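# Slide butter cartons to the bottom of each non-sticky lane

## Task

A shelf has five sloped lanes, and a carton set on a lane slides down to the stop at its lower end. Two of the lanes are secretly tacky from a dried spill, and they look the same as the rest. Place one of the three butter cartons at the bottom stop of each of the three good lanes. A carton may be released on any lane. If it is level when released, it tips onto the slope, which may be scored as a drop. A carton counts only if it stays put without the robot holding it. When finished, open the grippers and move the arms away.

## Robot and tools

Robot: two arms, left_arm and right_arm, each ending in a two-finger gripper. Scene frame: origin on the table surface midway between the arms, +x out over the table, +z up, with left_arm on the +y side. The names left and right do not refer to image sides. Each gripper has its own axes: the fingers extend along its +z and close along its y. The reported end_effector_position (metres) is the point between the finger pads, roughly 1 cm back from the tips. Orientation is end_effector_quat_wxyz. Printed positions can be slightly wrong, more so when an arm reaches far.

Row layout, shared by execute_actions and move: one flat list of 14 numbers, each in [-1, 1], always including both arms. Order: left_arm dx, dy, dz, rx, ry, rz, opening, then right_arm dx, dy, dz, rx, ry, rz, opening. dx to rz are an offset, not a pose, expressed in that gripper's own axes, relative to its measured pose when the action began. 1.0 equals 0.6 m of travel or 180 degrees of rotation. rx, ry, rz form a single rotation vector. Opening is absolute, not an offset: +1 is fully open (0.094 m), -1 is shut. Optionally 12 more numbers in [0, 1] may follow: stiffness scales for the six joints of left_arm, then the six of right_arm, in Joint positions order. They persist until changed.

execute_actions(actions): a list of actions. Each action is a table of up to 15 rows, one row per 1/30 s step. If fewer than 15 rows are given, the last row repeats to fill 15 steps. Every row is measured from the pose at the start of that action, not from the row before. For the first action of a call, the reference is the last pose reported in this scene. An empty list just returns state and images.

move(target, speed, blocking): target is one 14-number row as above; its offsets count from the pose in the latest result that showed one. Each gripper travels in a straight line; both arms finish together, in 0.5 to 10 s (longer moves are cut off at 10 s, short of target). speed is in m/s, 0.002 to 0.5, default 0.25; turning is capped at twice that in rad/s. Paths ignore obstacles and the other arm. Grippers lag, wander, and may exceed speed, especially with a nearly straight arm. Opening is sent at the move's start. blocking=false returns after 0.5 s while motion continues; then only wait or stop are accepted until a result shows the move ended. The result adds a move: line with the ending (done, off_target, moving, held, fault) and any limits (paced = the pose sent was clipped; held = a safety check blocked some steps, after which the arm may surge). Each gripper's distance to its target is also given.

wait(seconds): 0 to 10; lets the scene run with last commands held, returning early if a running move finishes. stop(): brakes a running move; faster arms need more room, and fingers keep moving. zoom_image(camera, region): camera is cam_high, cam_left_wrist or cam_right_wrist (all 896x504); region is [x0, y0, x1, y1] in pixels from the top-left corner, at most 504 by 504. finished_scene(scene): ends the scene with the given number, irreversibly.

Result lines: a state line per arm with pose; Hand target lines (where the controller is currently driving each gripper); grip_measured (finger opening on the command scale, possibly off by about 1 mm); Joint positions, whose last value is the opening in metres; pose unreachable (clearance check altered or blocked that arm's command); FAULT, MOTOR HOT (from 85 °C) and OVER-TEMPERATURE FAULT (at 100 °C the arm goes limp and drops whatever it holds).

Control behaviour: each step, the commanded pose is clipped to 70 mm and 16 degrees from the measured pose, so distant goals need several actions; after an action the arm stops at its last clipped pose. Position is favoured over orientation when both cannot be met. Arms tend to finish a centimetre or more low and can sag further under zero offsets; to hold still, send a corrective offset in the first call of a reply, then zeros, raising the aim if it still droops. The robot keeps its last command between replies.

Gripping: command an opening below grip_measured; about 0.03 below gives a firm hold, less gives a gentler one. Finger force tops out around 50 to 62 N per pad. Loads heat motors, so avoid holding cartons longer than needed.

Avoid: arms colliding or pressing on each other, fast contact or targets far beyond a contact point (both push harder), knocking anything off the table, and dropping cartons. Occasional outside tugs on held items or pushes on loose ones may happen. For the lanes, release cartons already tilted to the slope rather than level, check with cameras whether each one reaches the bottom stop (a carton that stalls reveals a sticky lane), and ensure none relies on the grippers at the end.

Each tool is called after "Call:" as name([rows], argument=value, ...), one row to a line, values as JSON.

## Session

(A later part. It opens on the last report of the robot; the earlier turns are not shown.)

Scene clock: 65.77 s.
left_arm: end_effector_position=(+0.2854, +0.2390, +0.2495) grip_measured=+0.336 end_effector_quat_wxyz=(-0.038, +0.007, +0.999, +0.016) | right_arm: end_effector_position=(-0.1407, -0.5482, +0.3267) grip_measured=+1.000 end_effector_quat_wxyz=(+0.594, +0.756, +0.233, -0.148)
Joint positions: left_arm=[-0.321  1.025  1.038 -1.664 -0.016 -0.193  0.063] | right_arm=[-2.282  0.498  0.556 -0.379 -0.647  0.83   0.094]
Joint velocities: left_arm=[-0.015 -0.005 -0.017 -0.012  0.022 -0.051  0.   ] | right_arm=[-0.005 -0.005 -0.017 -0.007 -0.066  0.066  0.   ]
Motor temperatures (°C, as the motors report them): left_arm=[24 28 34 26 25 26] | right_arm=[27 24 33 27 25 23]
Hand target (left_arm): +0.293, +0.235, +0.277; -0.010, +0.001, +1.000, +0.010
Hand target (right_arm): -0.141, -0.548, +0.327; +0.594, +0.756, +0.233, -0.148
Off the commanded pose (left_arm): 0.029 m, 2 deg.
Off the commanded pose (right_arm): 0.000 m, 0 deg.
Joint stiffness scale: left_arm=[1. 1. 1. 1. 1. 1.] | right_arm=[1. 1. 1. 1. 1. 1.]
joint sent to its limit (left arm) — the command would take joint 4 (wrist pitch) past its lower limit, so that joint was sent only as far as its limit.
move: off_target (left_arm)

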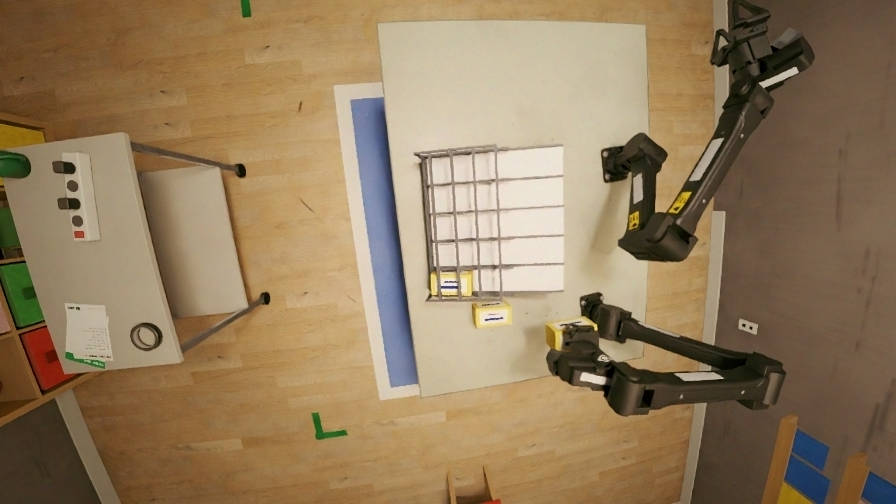

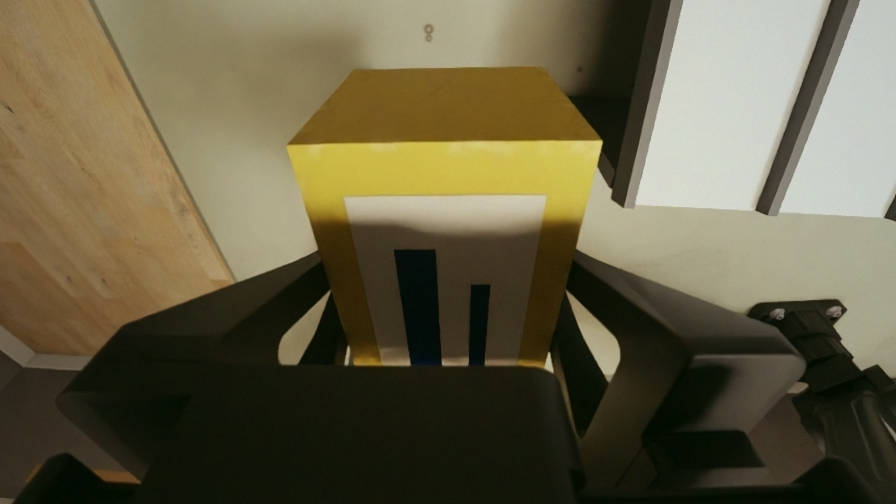

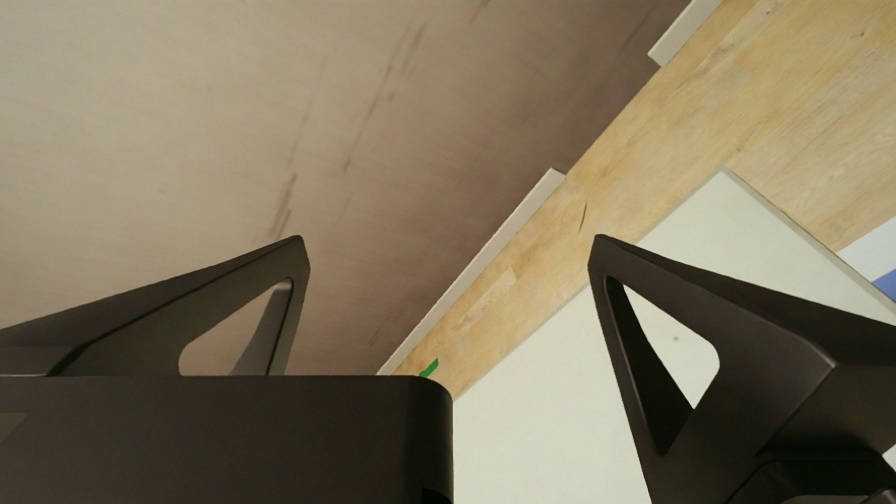

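Call:
move(target=[-0.115,-0.418,0.01,0.01,0.058,0,0.28,0,0,0,0,0,0,1], speed=0.15)

Scene clock: 74.63 s.
left_arm: end_effector_position=(+0.3372, -0.0008, +0.2026) grip_measured=+0.336 end_effector_quat_wxyz=(-0.152, +0.010, +0.988, +0.019) | right_arm: end_effector_position=(-0.1407, -0.5482, +0.3267) grip_measured=+1.000 end_effector_quat_wxyz=(+0.594, +0.756, +0.233, -0.148)
Joint positions: left_arm=[-0.822  1.59   1.405 -1.647  0.165 -0.665  0.063] | right_arm=[-2.282  0.498  0.556 -0.379 -0.647  0.83   0.094]
Joint velocities: left_arm=[-0.015 -0.015  0.002 -0.002 -0.022 -0.037 -0.002] | right_arm=[-0.005 -0.015 -0.002 -0.002 -0.037  0.007  0.   ]
Motor temperatures (°C, as the motors report them): left_arm=[24 28 36 26 25 26] | right_arm=[27 24 33 27 25 23]
Hand target (left_arm): +0.348, -0.014, +0.228; -0.128, +0.006, +0.992, -0.002
Hand target (right_arm): -0.141, -0.548, +0.327; +0.594, +0.756, +0.233, -0.148
Off the commanded pose (left_arm): 0.033 m, 3 deg.
Off the commanded pose (right_arm): 0.000 m, 0 deg.
Joint stiffness scale: left_arm=[1. 1. 1. 1. 1. 1.] | right_arm=[1. 1. 1. 1. 1. 1.]
move: off_target (left_arm)

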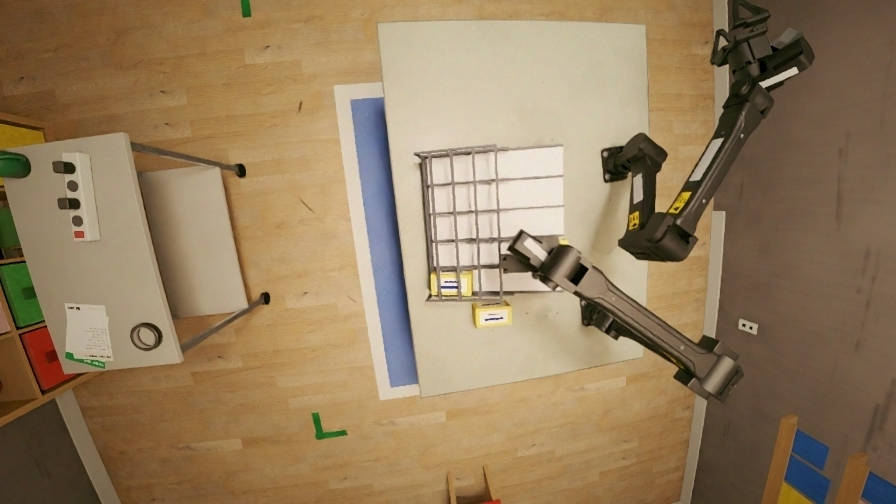

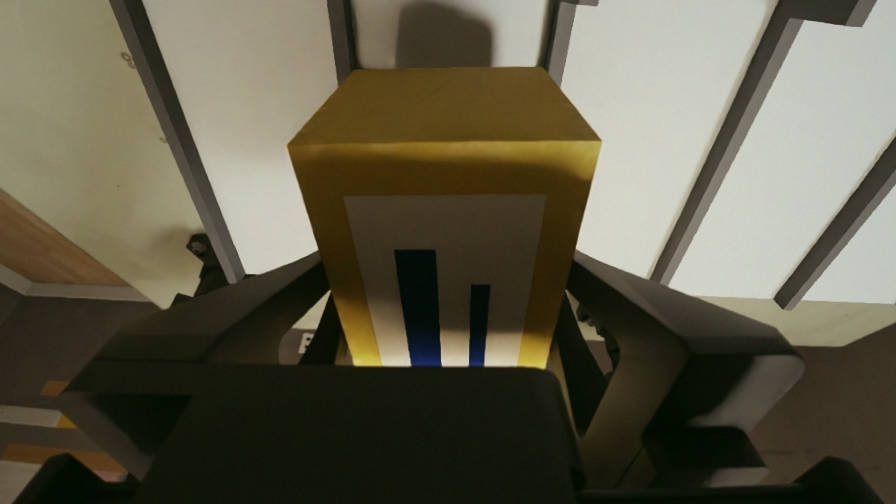

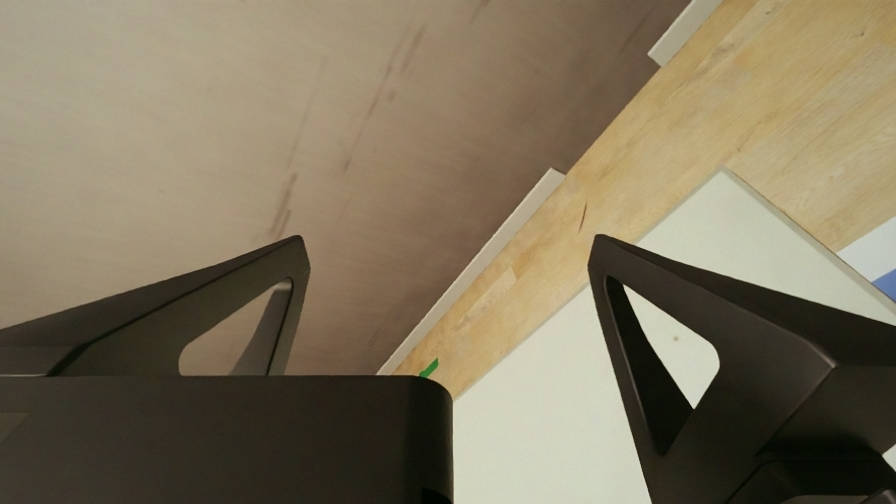

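Call:
move(target=[-0.04,-0.01,0.05,0.012,-0.01,0,0.28,0,0,0,0,0,0,1], speed=0.03)

Scene clock: 78.63 s.
left_arm: end_effector_position=(+0.3466, -0.0076, +0.1775) grip_measured=+0.336 end_effector_quat_wxyz=(-0.138, +0.008, +0.990, +0.000) | right_arm: end_effector_position=(-0.1407, -0.5482, +0.3267) grip_measured=+1.000 end_effector_quat_wxyz=(+0.594, +0.756, +0.233, -0.148)
Joint positions: left_arm=[-0.815  1.603  1.361 -1.544  0.175 -0.665  0.063] | right_arm=[-2.282  0.498  0.556 -0.379 -0.647  0.83   0.094]
Joint velocities: left_arm=[-0.024 -0.005 -0.012  0.002  0.051 -0.007 -0.001] | right_arm=[-0.005 -0.015 -0.012  0.017  0.007 -0.051  0.   ]
Motor temperatures (°C, as the motors report them): left_arm=[24 29 37 26 25 26] | right_arm=[27 24 33 27 25 23]
Hand target (left_arm): +0.351, -0.006, +0.167; -0.136, +0.008, +0.991, +0.000
Hand target (right_arm): -0.141, -0.548, +0.327; +0.594, +0.756, +0.233, -0.148
Off the commanded pose (left_arm): 0.012 m, 0 deg.
Off the commanded pose (right_arm): 0.000 m, 0 deg.
Joint stiffness scale: left_arm=[1. 1. 1. 1. 1. 1.] | right_arm=[1. 1. 1. 1. 1. 1.]
move: off_target (left_arm)

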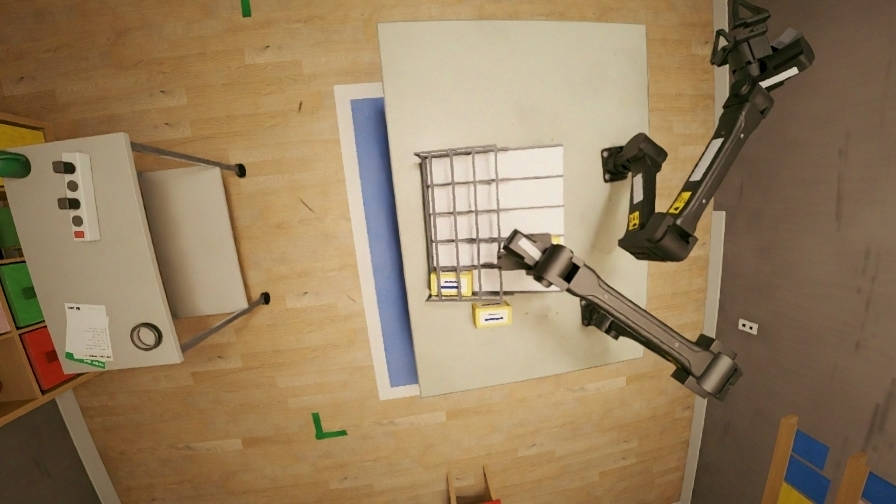

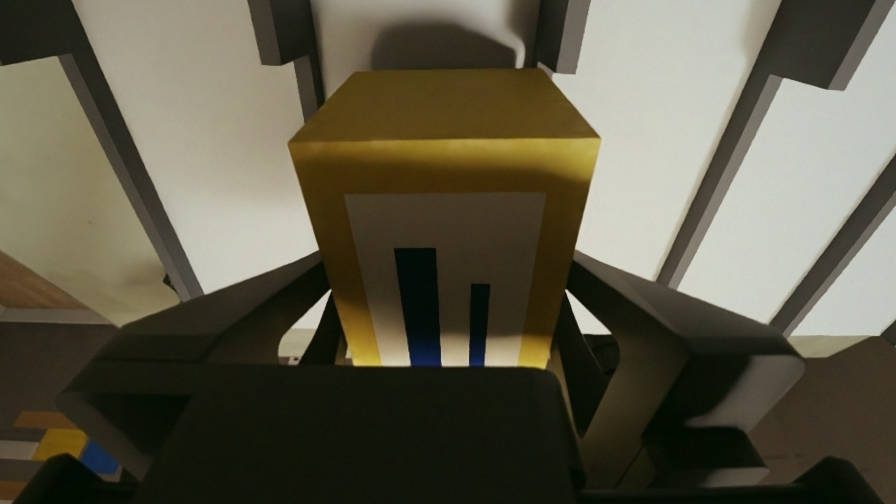

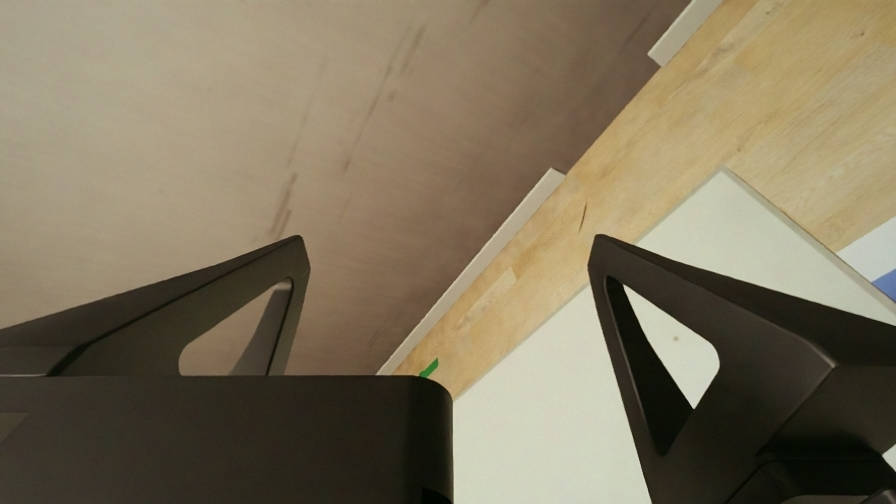

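Resting on the right divider. Lift, shift +y, lower.

Call:
move(target=[-0.01,0.005,-0.07,0,0,0,0.28,0,0,0,0,0,0,1], speed=0.05)

Call:
move(target=[-0.01,0.003,0.04,0,-0.01,0,0.28,0,0,0,0,0,0,1], speed=0.03)

Scene clock: 82.07 s.
left_arm: end_effector_position=(+0.3500, +0.0014, +0.1944) grip_measured=+0.336 end_effector_quat_wxyz=(-0.150, +0.003, +0.989, +0.013) | right_arm: end_effector_position=(-0.1407, -0.5482, +0.3267) grip_measured=+1.000 end_effector_quat_wxyz=(+0.594, +0.756, +0.233, -0.148)
Joint positions: left_arm=[-0.797  1.609  1.407 -1.623  0.167 -0.655  0.063] | right_arm=[-2.282  0.498  0.556 -0.379 -0.647  0.83   0.094]
Joint velocities: left_arm=[-0.005 -0.005 -0.017 -0.022 -0.037 -0.007 -0.   ] | right_arm=[ 0.005 -0.005 -0.007  0.002  0.007  0.007  0.   ]
Motor temperatures (°C, as the motors report them): left_arm=[24 29 36 26 25 26] | right_arm=[27 24 34 27 25 23]
Hand target (left_arm): +0.363, -0.004, +0.216; -0.137, +0.008, +0.991, +0.000
Hand target (right_arm): -0.141, -0.548, +0.327; +0.594, +0.756, +0.233, -0.148
Off the commanded pose (left_arm): 0.027 m, 2 deg.
Off the commanded pose (right_arm): 0.000 m, 0 deg.
Joint stiffness scale: left_arm=[1. 1. 1. 1. 1. 1.] | right_arm=[1. 1. 1. 1. 1. 1.]
move: off_target (left_arm)

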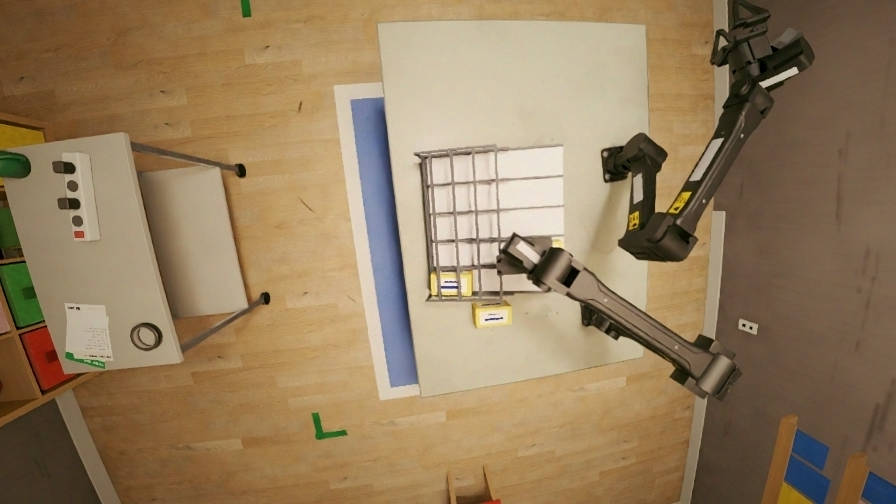

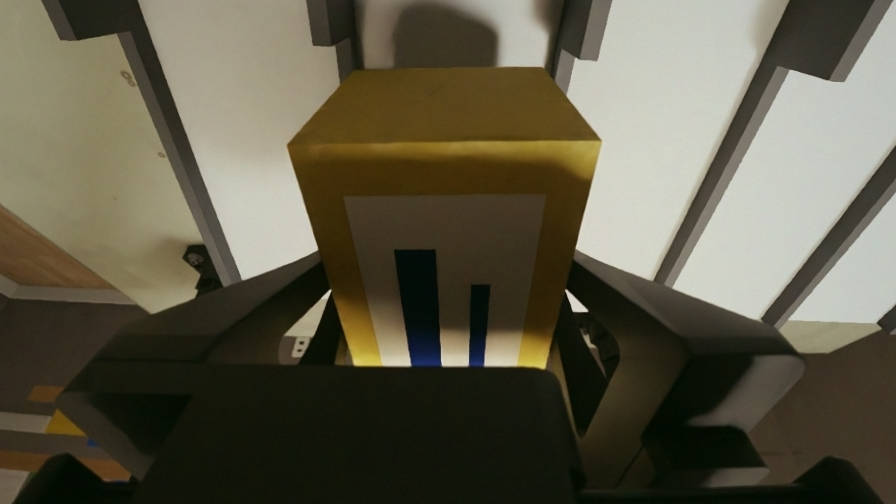

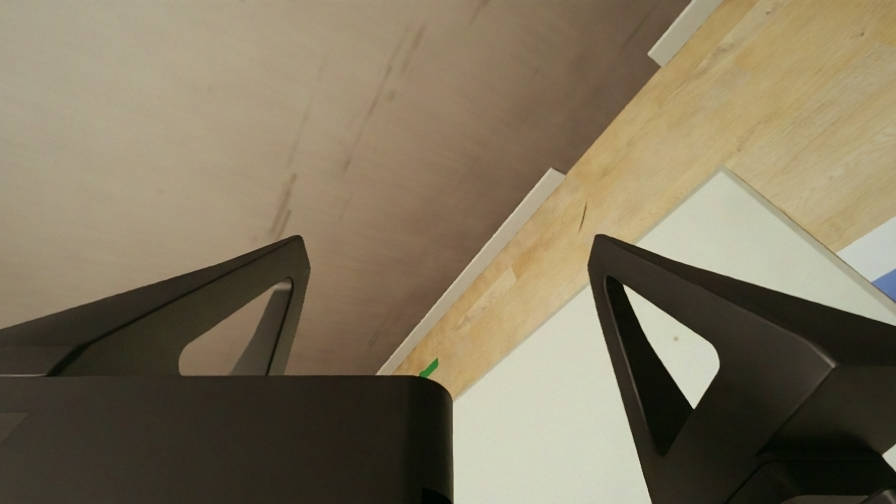

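Scene clock: 83.13 s.
left_arm: end_effector_position=(+0.3486, +0.0064, +0.1685) grip_measured=+0.336 end_effector_quat_wxyz=(-0.142, +0.005, +0.990, +0.018) | right_arm: end_effector_position=(-0.1407, -0.5482, +0.3267) grip_measured=+1.000 end_effector_quat_wxyz=(+0.594, +0.756, +0.233, -0.148)
Joint positions: left_arm=[-0.797  1.609  1.34  -1.548  0.149 -0.655  0.063] | right_arm=[-2.282  0.498  0.556 -0.379 -0.647  0.83   0.094]
Joint velocities: left_arm=[-0.005 -0.005  0.022 -0.022  0.022 -0.007 -0.   ] | right_arm=[-0.015 -0.015  0.002 -0.007  0.022 -0.007  0.   ]
Motor temperatures (°C, as the motors report them): left_arm=[24 29 36 26 25 26] | right_arm=[27 24 34 27 25 23]
Hand target (left_arm): +0.348, +0.004, +0.170; -0.135, +0.003, +0.991, +0.013
Hand target (right_arm): -0.141, -0.548, +0.327; +0.594, +0.756, +0.233, -0.148
Off the commanded pose (left_arm): 0.003 m, 1 deg.
Off the commanded pose (right_arm): 0.000 m, 0 deg.
Joint stiffness scale: left_arm=[1. 1. 1. 1. 1. 1.] | right_arm=[1. 1. 1. 1. 1. 1.]
move: done

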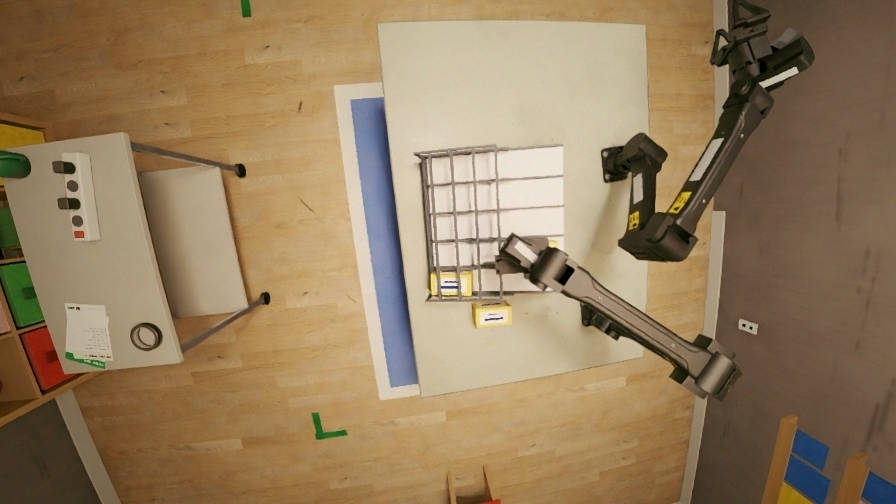

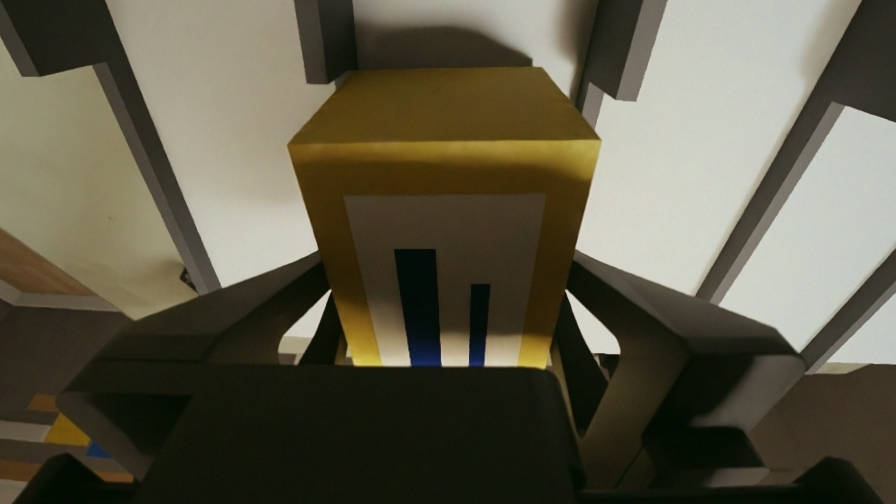

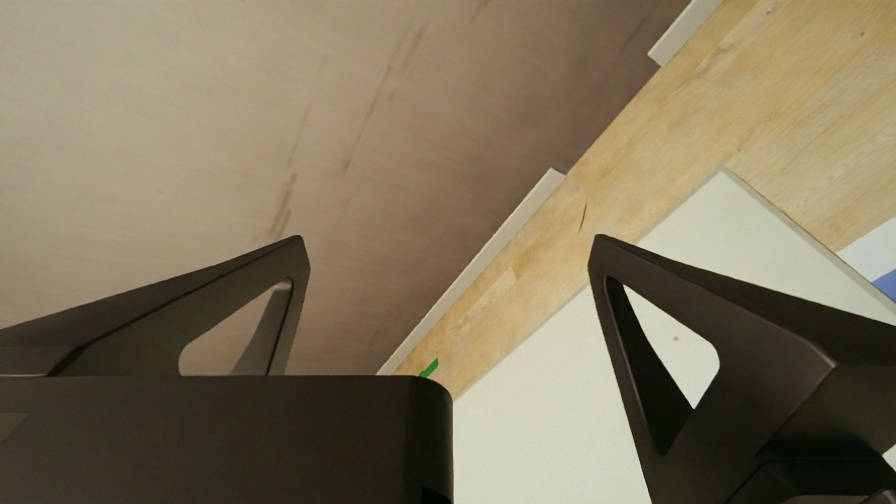

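In lane, hugging left. Nudge −y then release.

Call:
move(target=[0,-0.018,0,0.01,0,0,0.28,0,0,0,0,0,0,1], speed=0.03)

Call:
move(target=[0,0,0,0,0,0,0.7,0,0,0,0,0,0,1])

Call:
wait(seconds=1)

Scene clock: 92.87 s.
left_arm: end_effector_position=(+0.3480, +0.0025, +0.1680) grip_measured=+0.336 end_effector_quat_wxyz=(-0.146, +0.004, +0.989, +0.008) | right_arm: end_effector_position=(-0.1407, -0.5482, +0.3267) grip_measured=+1.000 end_effector_quat_wxyz=(+0.594, +0.756, +0.233, -0.148)
Joint positions: left_arm=[-0.797  1.61   1.34  -1.541  0.169 -0.655  0.063] | right_arm=[-2.282  0.498  0.556 -0.379 -0.647  0.83   0.094]
Joint velocities: left_arm=[-0.034 -0.015  0.002 -0.002 -0.066  0.051 -0.001] | right_arm=[-0.005 -0.005 -0.017  0.002 -0.022 -0.066  0.   ]
Motor temperatures (°C, as the motors report them): left_arm=[24 29 35 26 25 26] | right_arm=[27 24 34 27 25 23]
Hand target (left_arm): +0.348, -0.004, +0.168; -0.142, +0.002, +0.990, +0.002
Hand target (right_arm): -0.141, -0.548, +0.327; +0.594, +0.756, +0.233, -0.148
Off the commanded pose (left_arm): 0.007 m, 1 deg.
Off the commanded pose (right_arm): 0.000 m, 0 deg.
Joint stiffness scale: left_arm=[1. 1. 1. 1. 1. 1.] | right_arm=[1. 1. 1. 1. 1. 1.]
move: done

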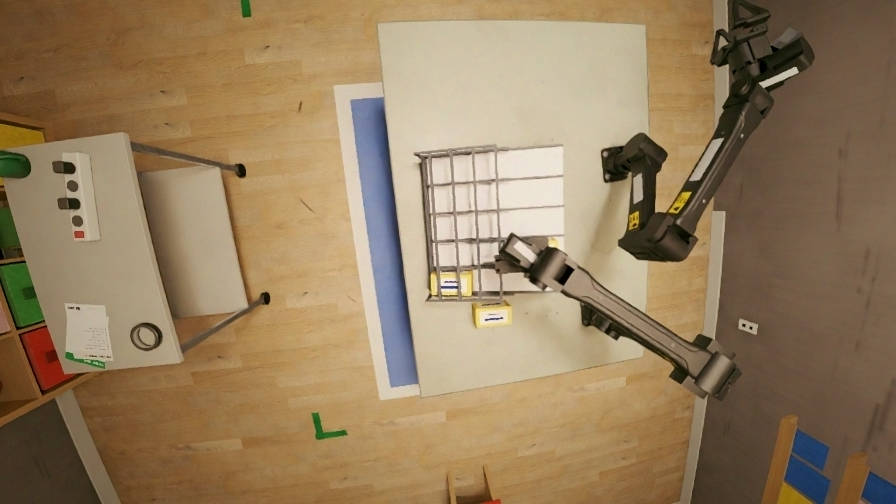

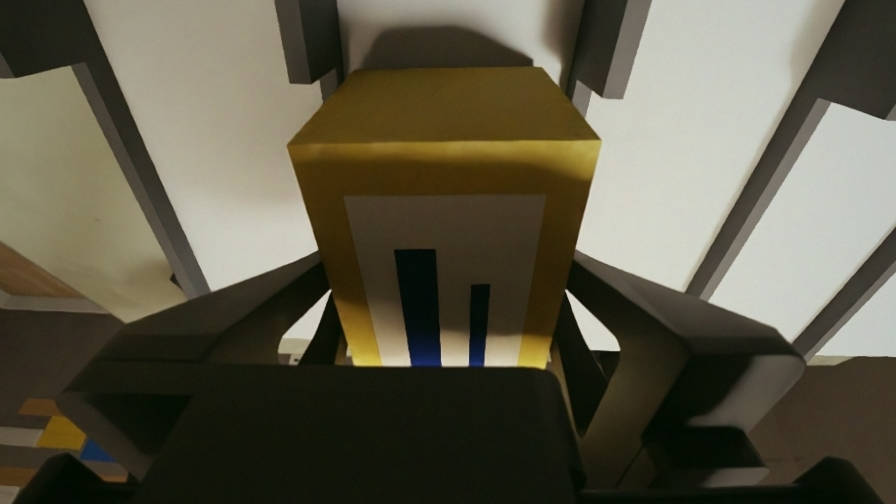

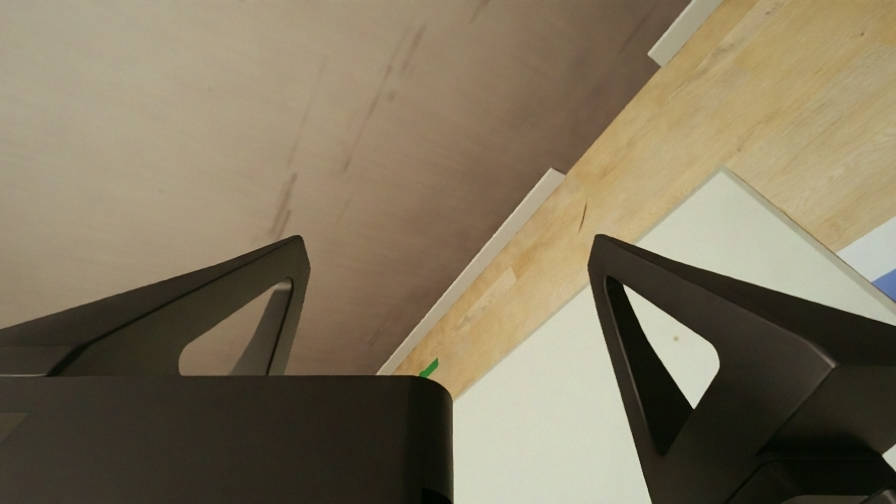

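Scene clock: 93.37 s.
left_arm: end_effector_position=(+0.3480, +0.0026, +0.1683) grip_measured=+0.698 end_effector_quat_wxyz=(-0.145, +0.004, +0.989, +0.008) | right_arm: end_effector_position=(-0.1407, -0.5482, +0.3267) grip_measured=+1.000 end_effector_quat_wxyz=(+0.594, +0.756, +0.233, -0.148)
Joint positions: left_arm=[-0.797  1.609  1.34  -1.541  0.169 -0.655  0.08 ] | right_arm=[-2.282  0.498  0.556 -0.379 -0.647  0.83   0.094]
Joint velocities: left_arm=[-0.005 -0.015  0.002 -0.002  0.007 -0.022 -0.001] | right_arm=[-0.005 -0.005  0.012 -0.012  0.007 -0.037  0.   ]
Motor temperatures (°C, as the motors report them): left_arm=[24 29 35 26 25 26] | right_arm=[27 24 34 27 25 23]
Hand target (left_arm): +0.348, +0.003, +0.168; -0.146, +0.004, +0.989, +0.008
Hand target (right_arm): -0.141, -0.548, +0.327; +0.594, +0.756, +0.233, -0.148
Off the commanded pose (left_arm): 0.000 m, 0 deg.
Off the commanded pose (right_arm): 0.000 m, 0 deg.
Joint stiffness scale: left_arm=[1. 1. 1. 1. 1. 1.] | right_arm=[1. 1. 1. 1. 1. 1.]
move: done

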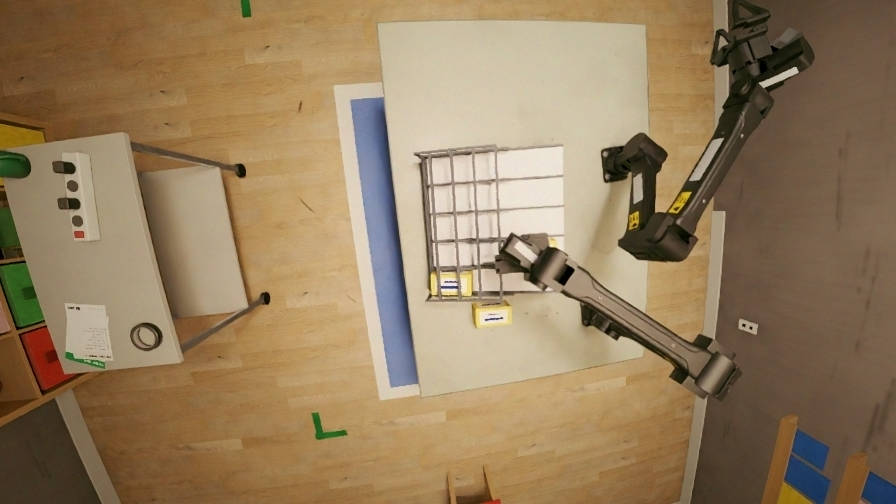

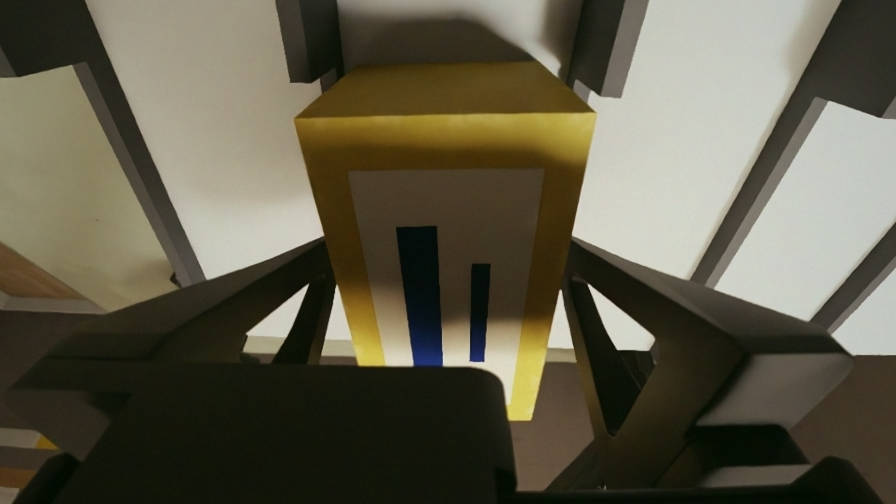

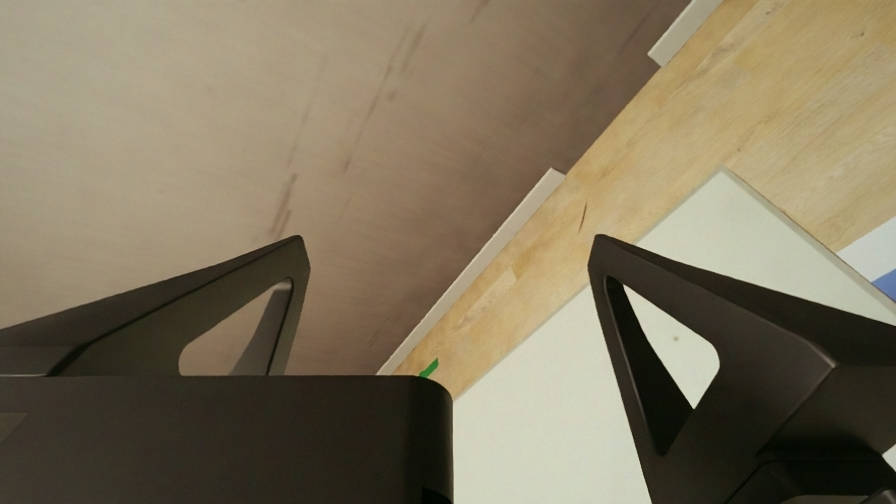

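Scene clock: 94.37 s.
left_arm: end_effector_position=(+0.3480, +0.0026, +0.1683) grip_measured=+0.698 end_effector_quat_wxyz=(-0.145, +0.004, +0.989, +0.008) | right_arm: end_effector_position=(-0.1407, -0.5482, +0.3267) grip_measured=+1.000 end_effector_quat_wxyz=(+0.594, +0.756, +0.233, -0.148)
Joint positions: left_arm=[-0.797  1.609  1.34  -1.541  0.169 -0.655  0.08 ] | right_arm=[-2.282  0.498  0.556 -0.379 -0.647  0.83   0.094]
Joint velocities: left_arm=[-0.015  0.015 -0.002 -0.002  0.007  0.081  0.   ] | right_arm=[-0.005  0.005 -0.012 -0.012 -0.037 -0.022  0.   ]
Motor temperatures (°C, as the motors report them): left_arm=[24 29 35 26 25 26] | right_arm=[27 24 34 27 25 23]
Hand target (left_arm): +0.348, +0.003, +0.168; -0.146, +0.004, +0.989, +0.008
Hand target (right_arm): -0.141, -0.548, +0.327; +0.594, +0.756, +0.233, -0.148
Off the commanded pose (left_arm): 0.000 m, 0 deg.
Off the commanded pose (right_arm): 0.000 m, 0 deg.
Joint stiffness scale: left_arm=[1. 1. 1. 1. 1. 1.] | right_arm=[1. 1. 1. 1. 1. 1.]
wait: 1.00 s; at rest by 0.17 s

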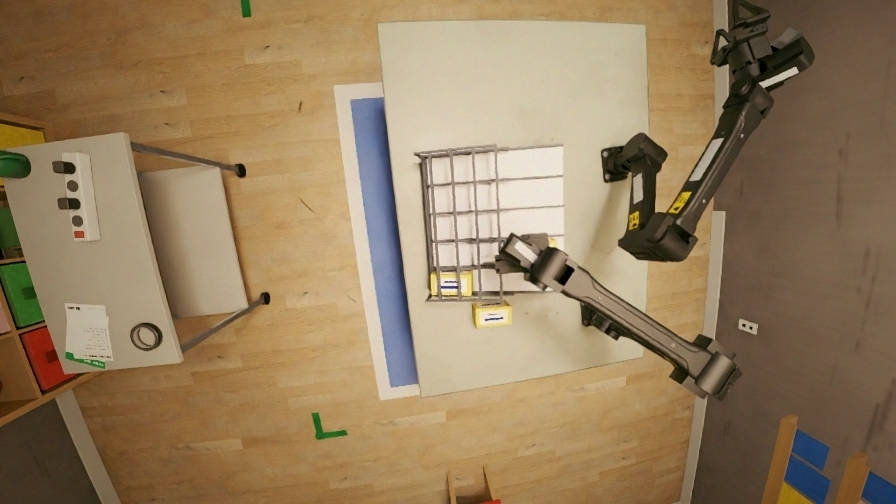

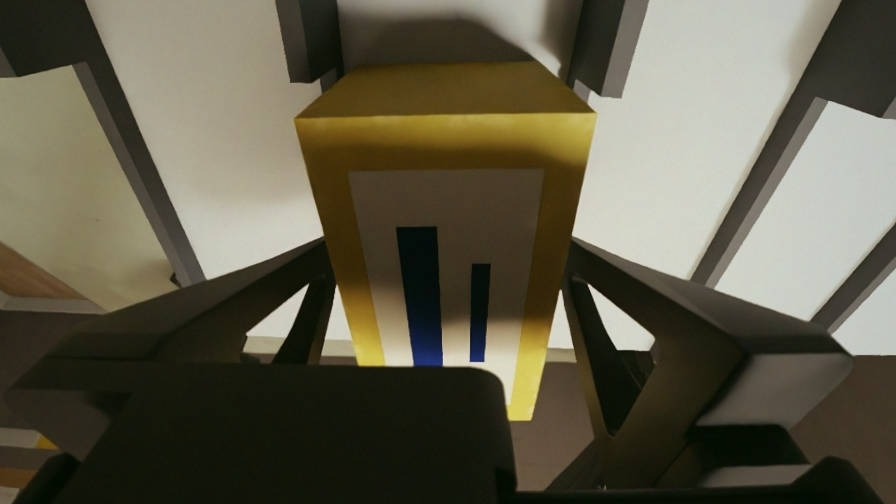

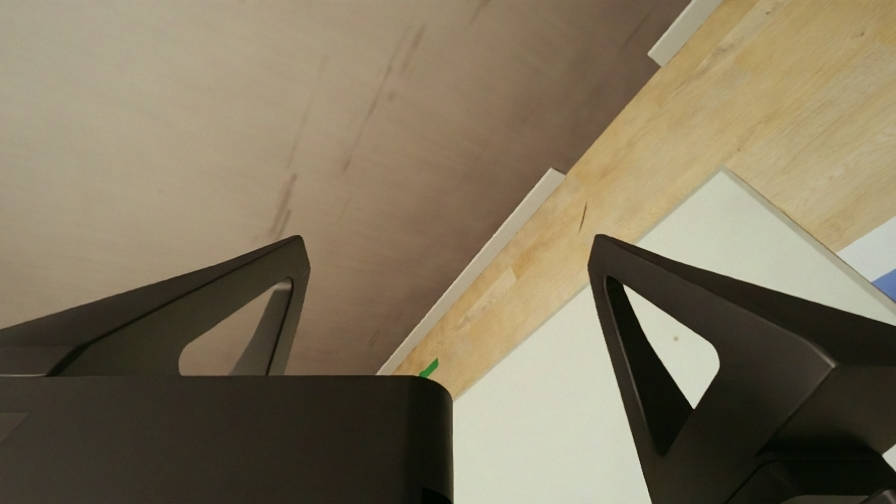

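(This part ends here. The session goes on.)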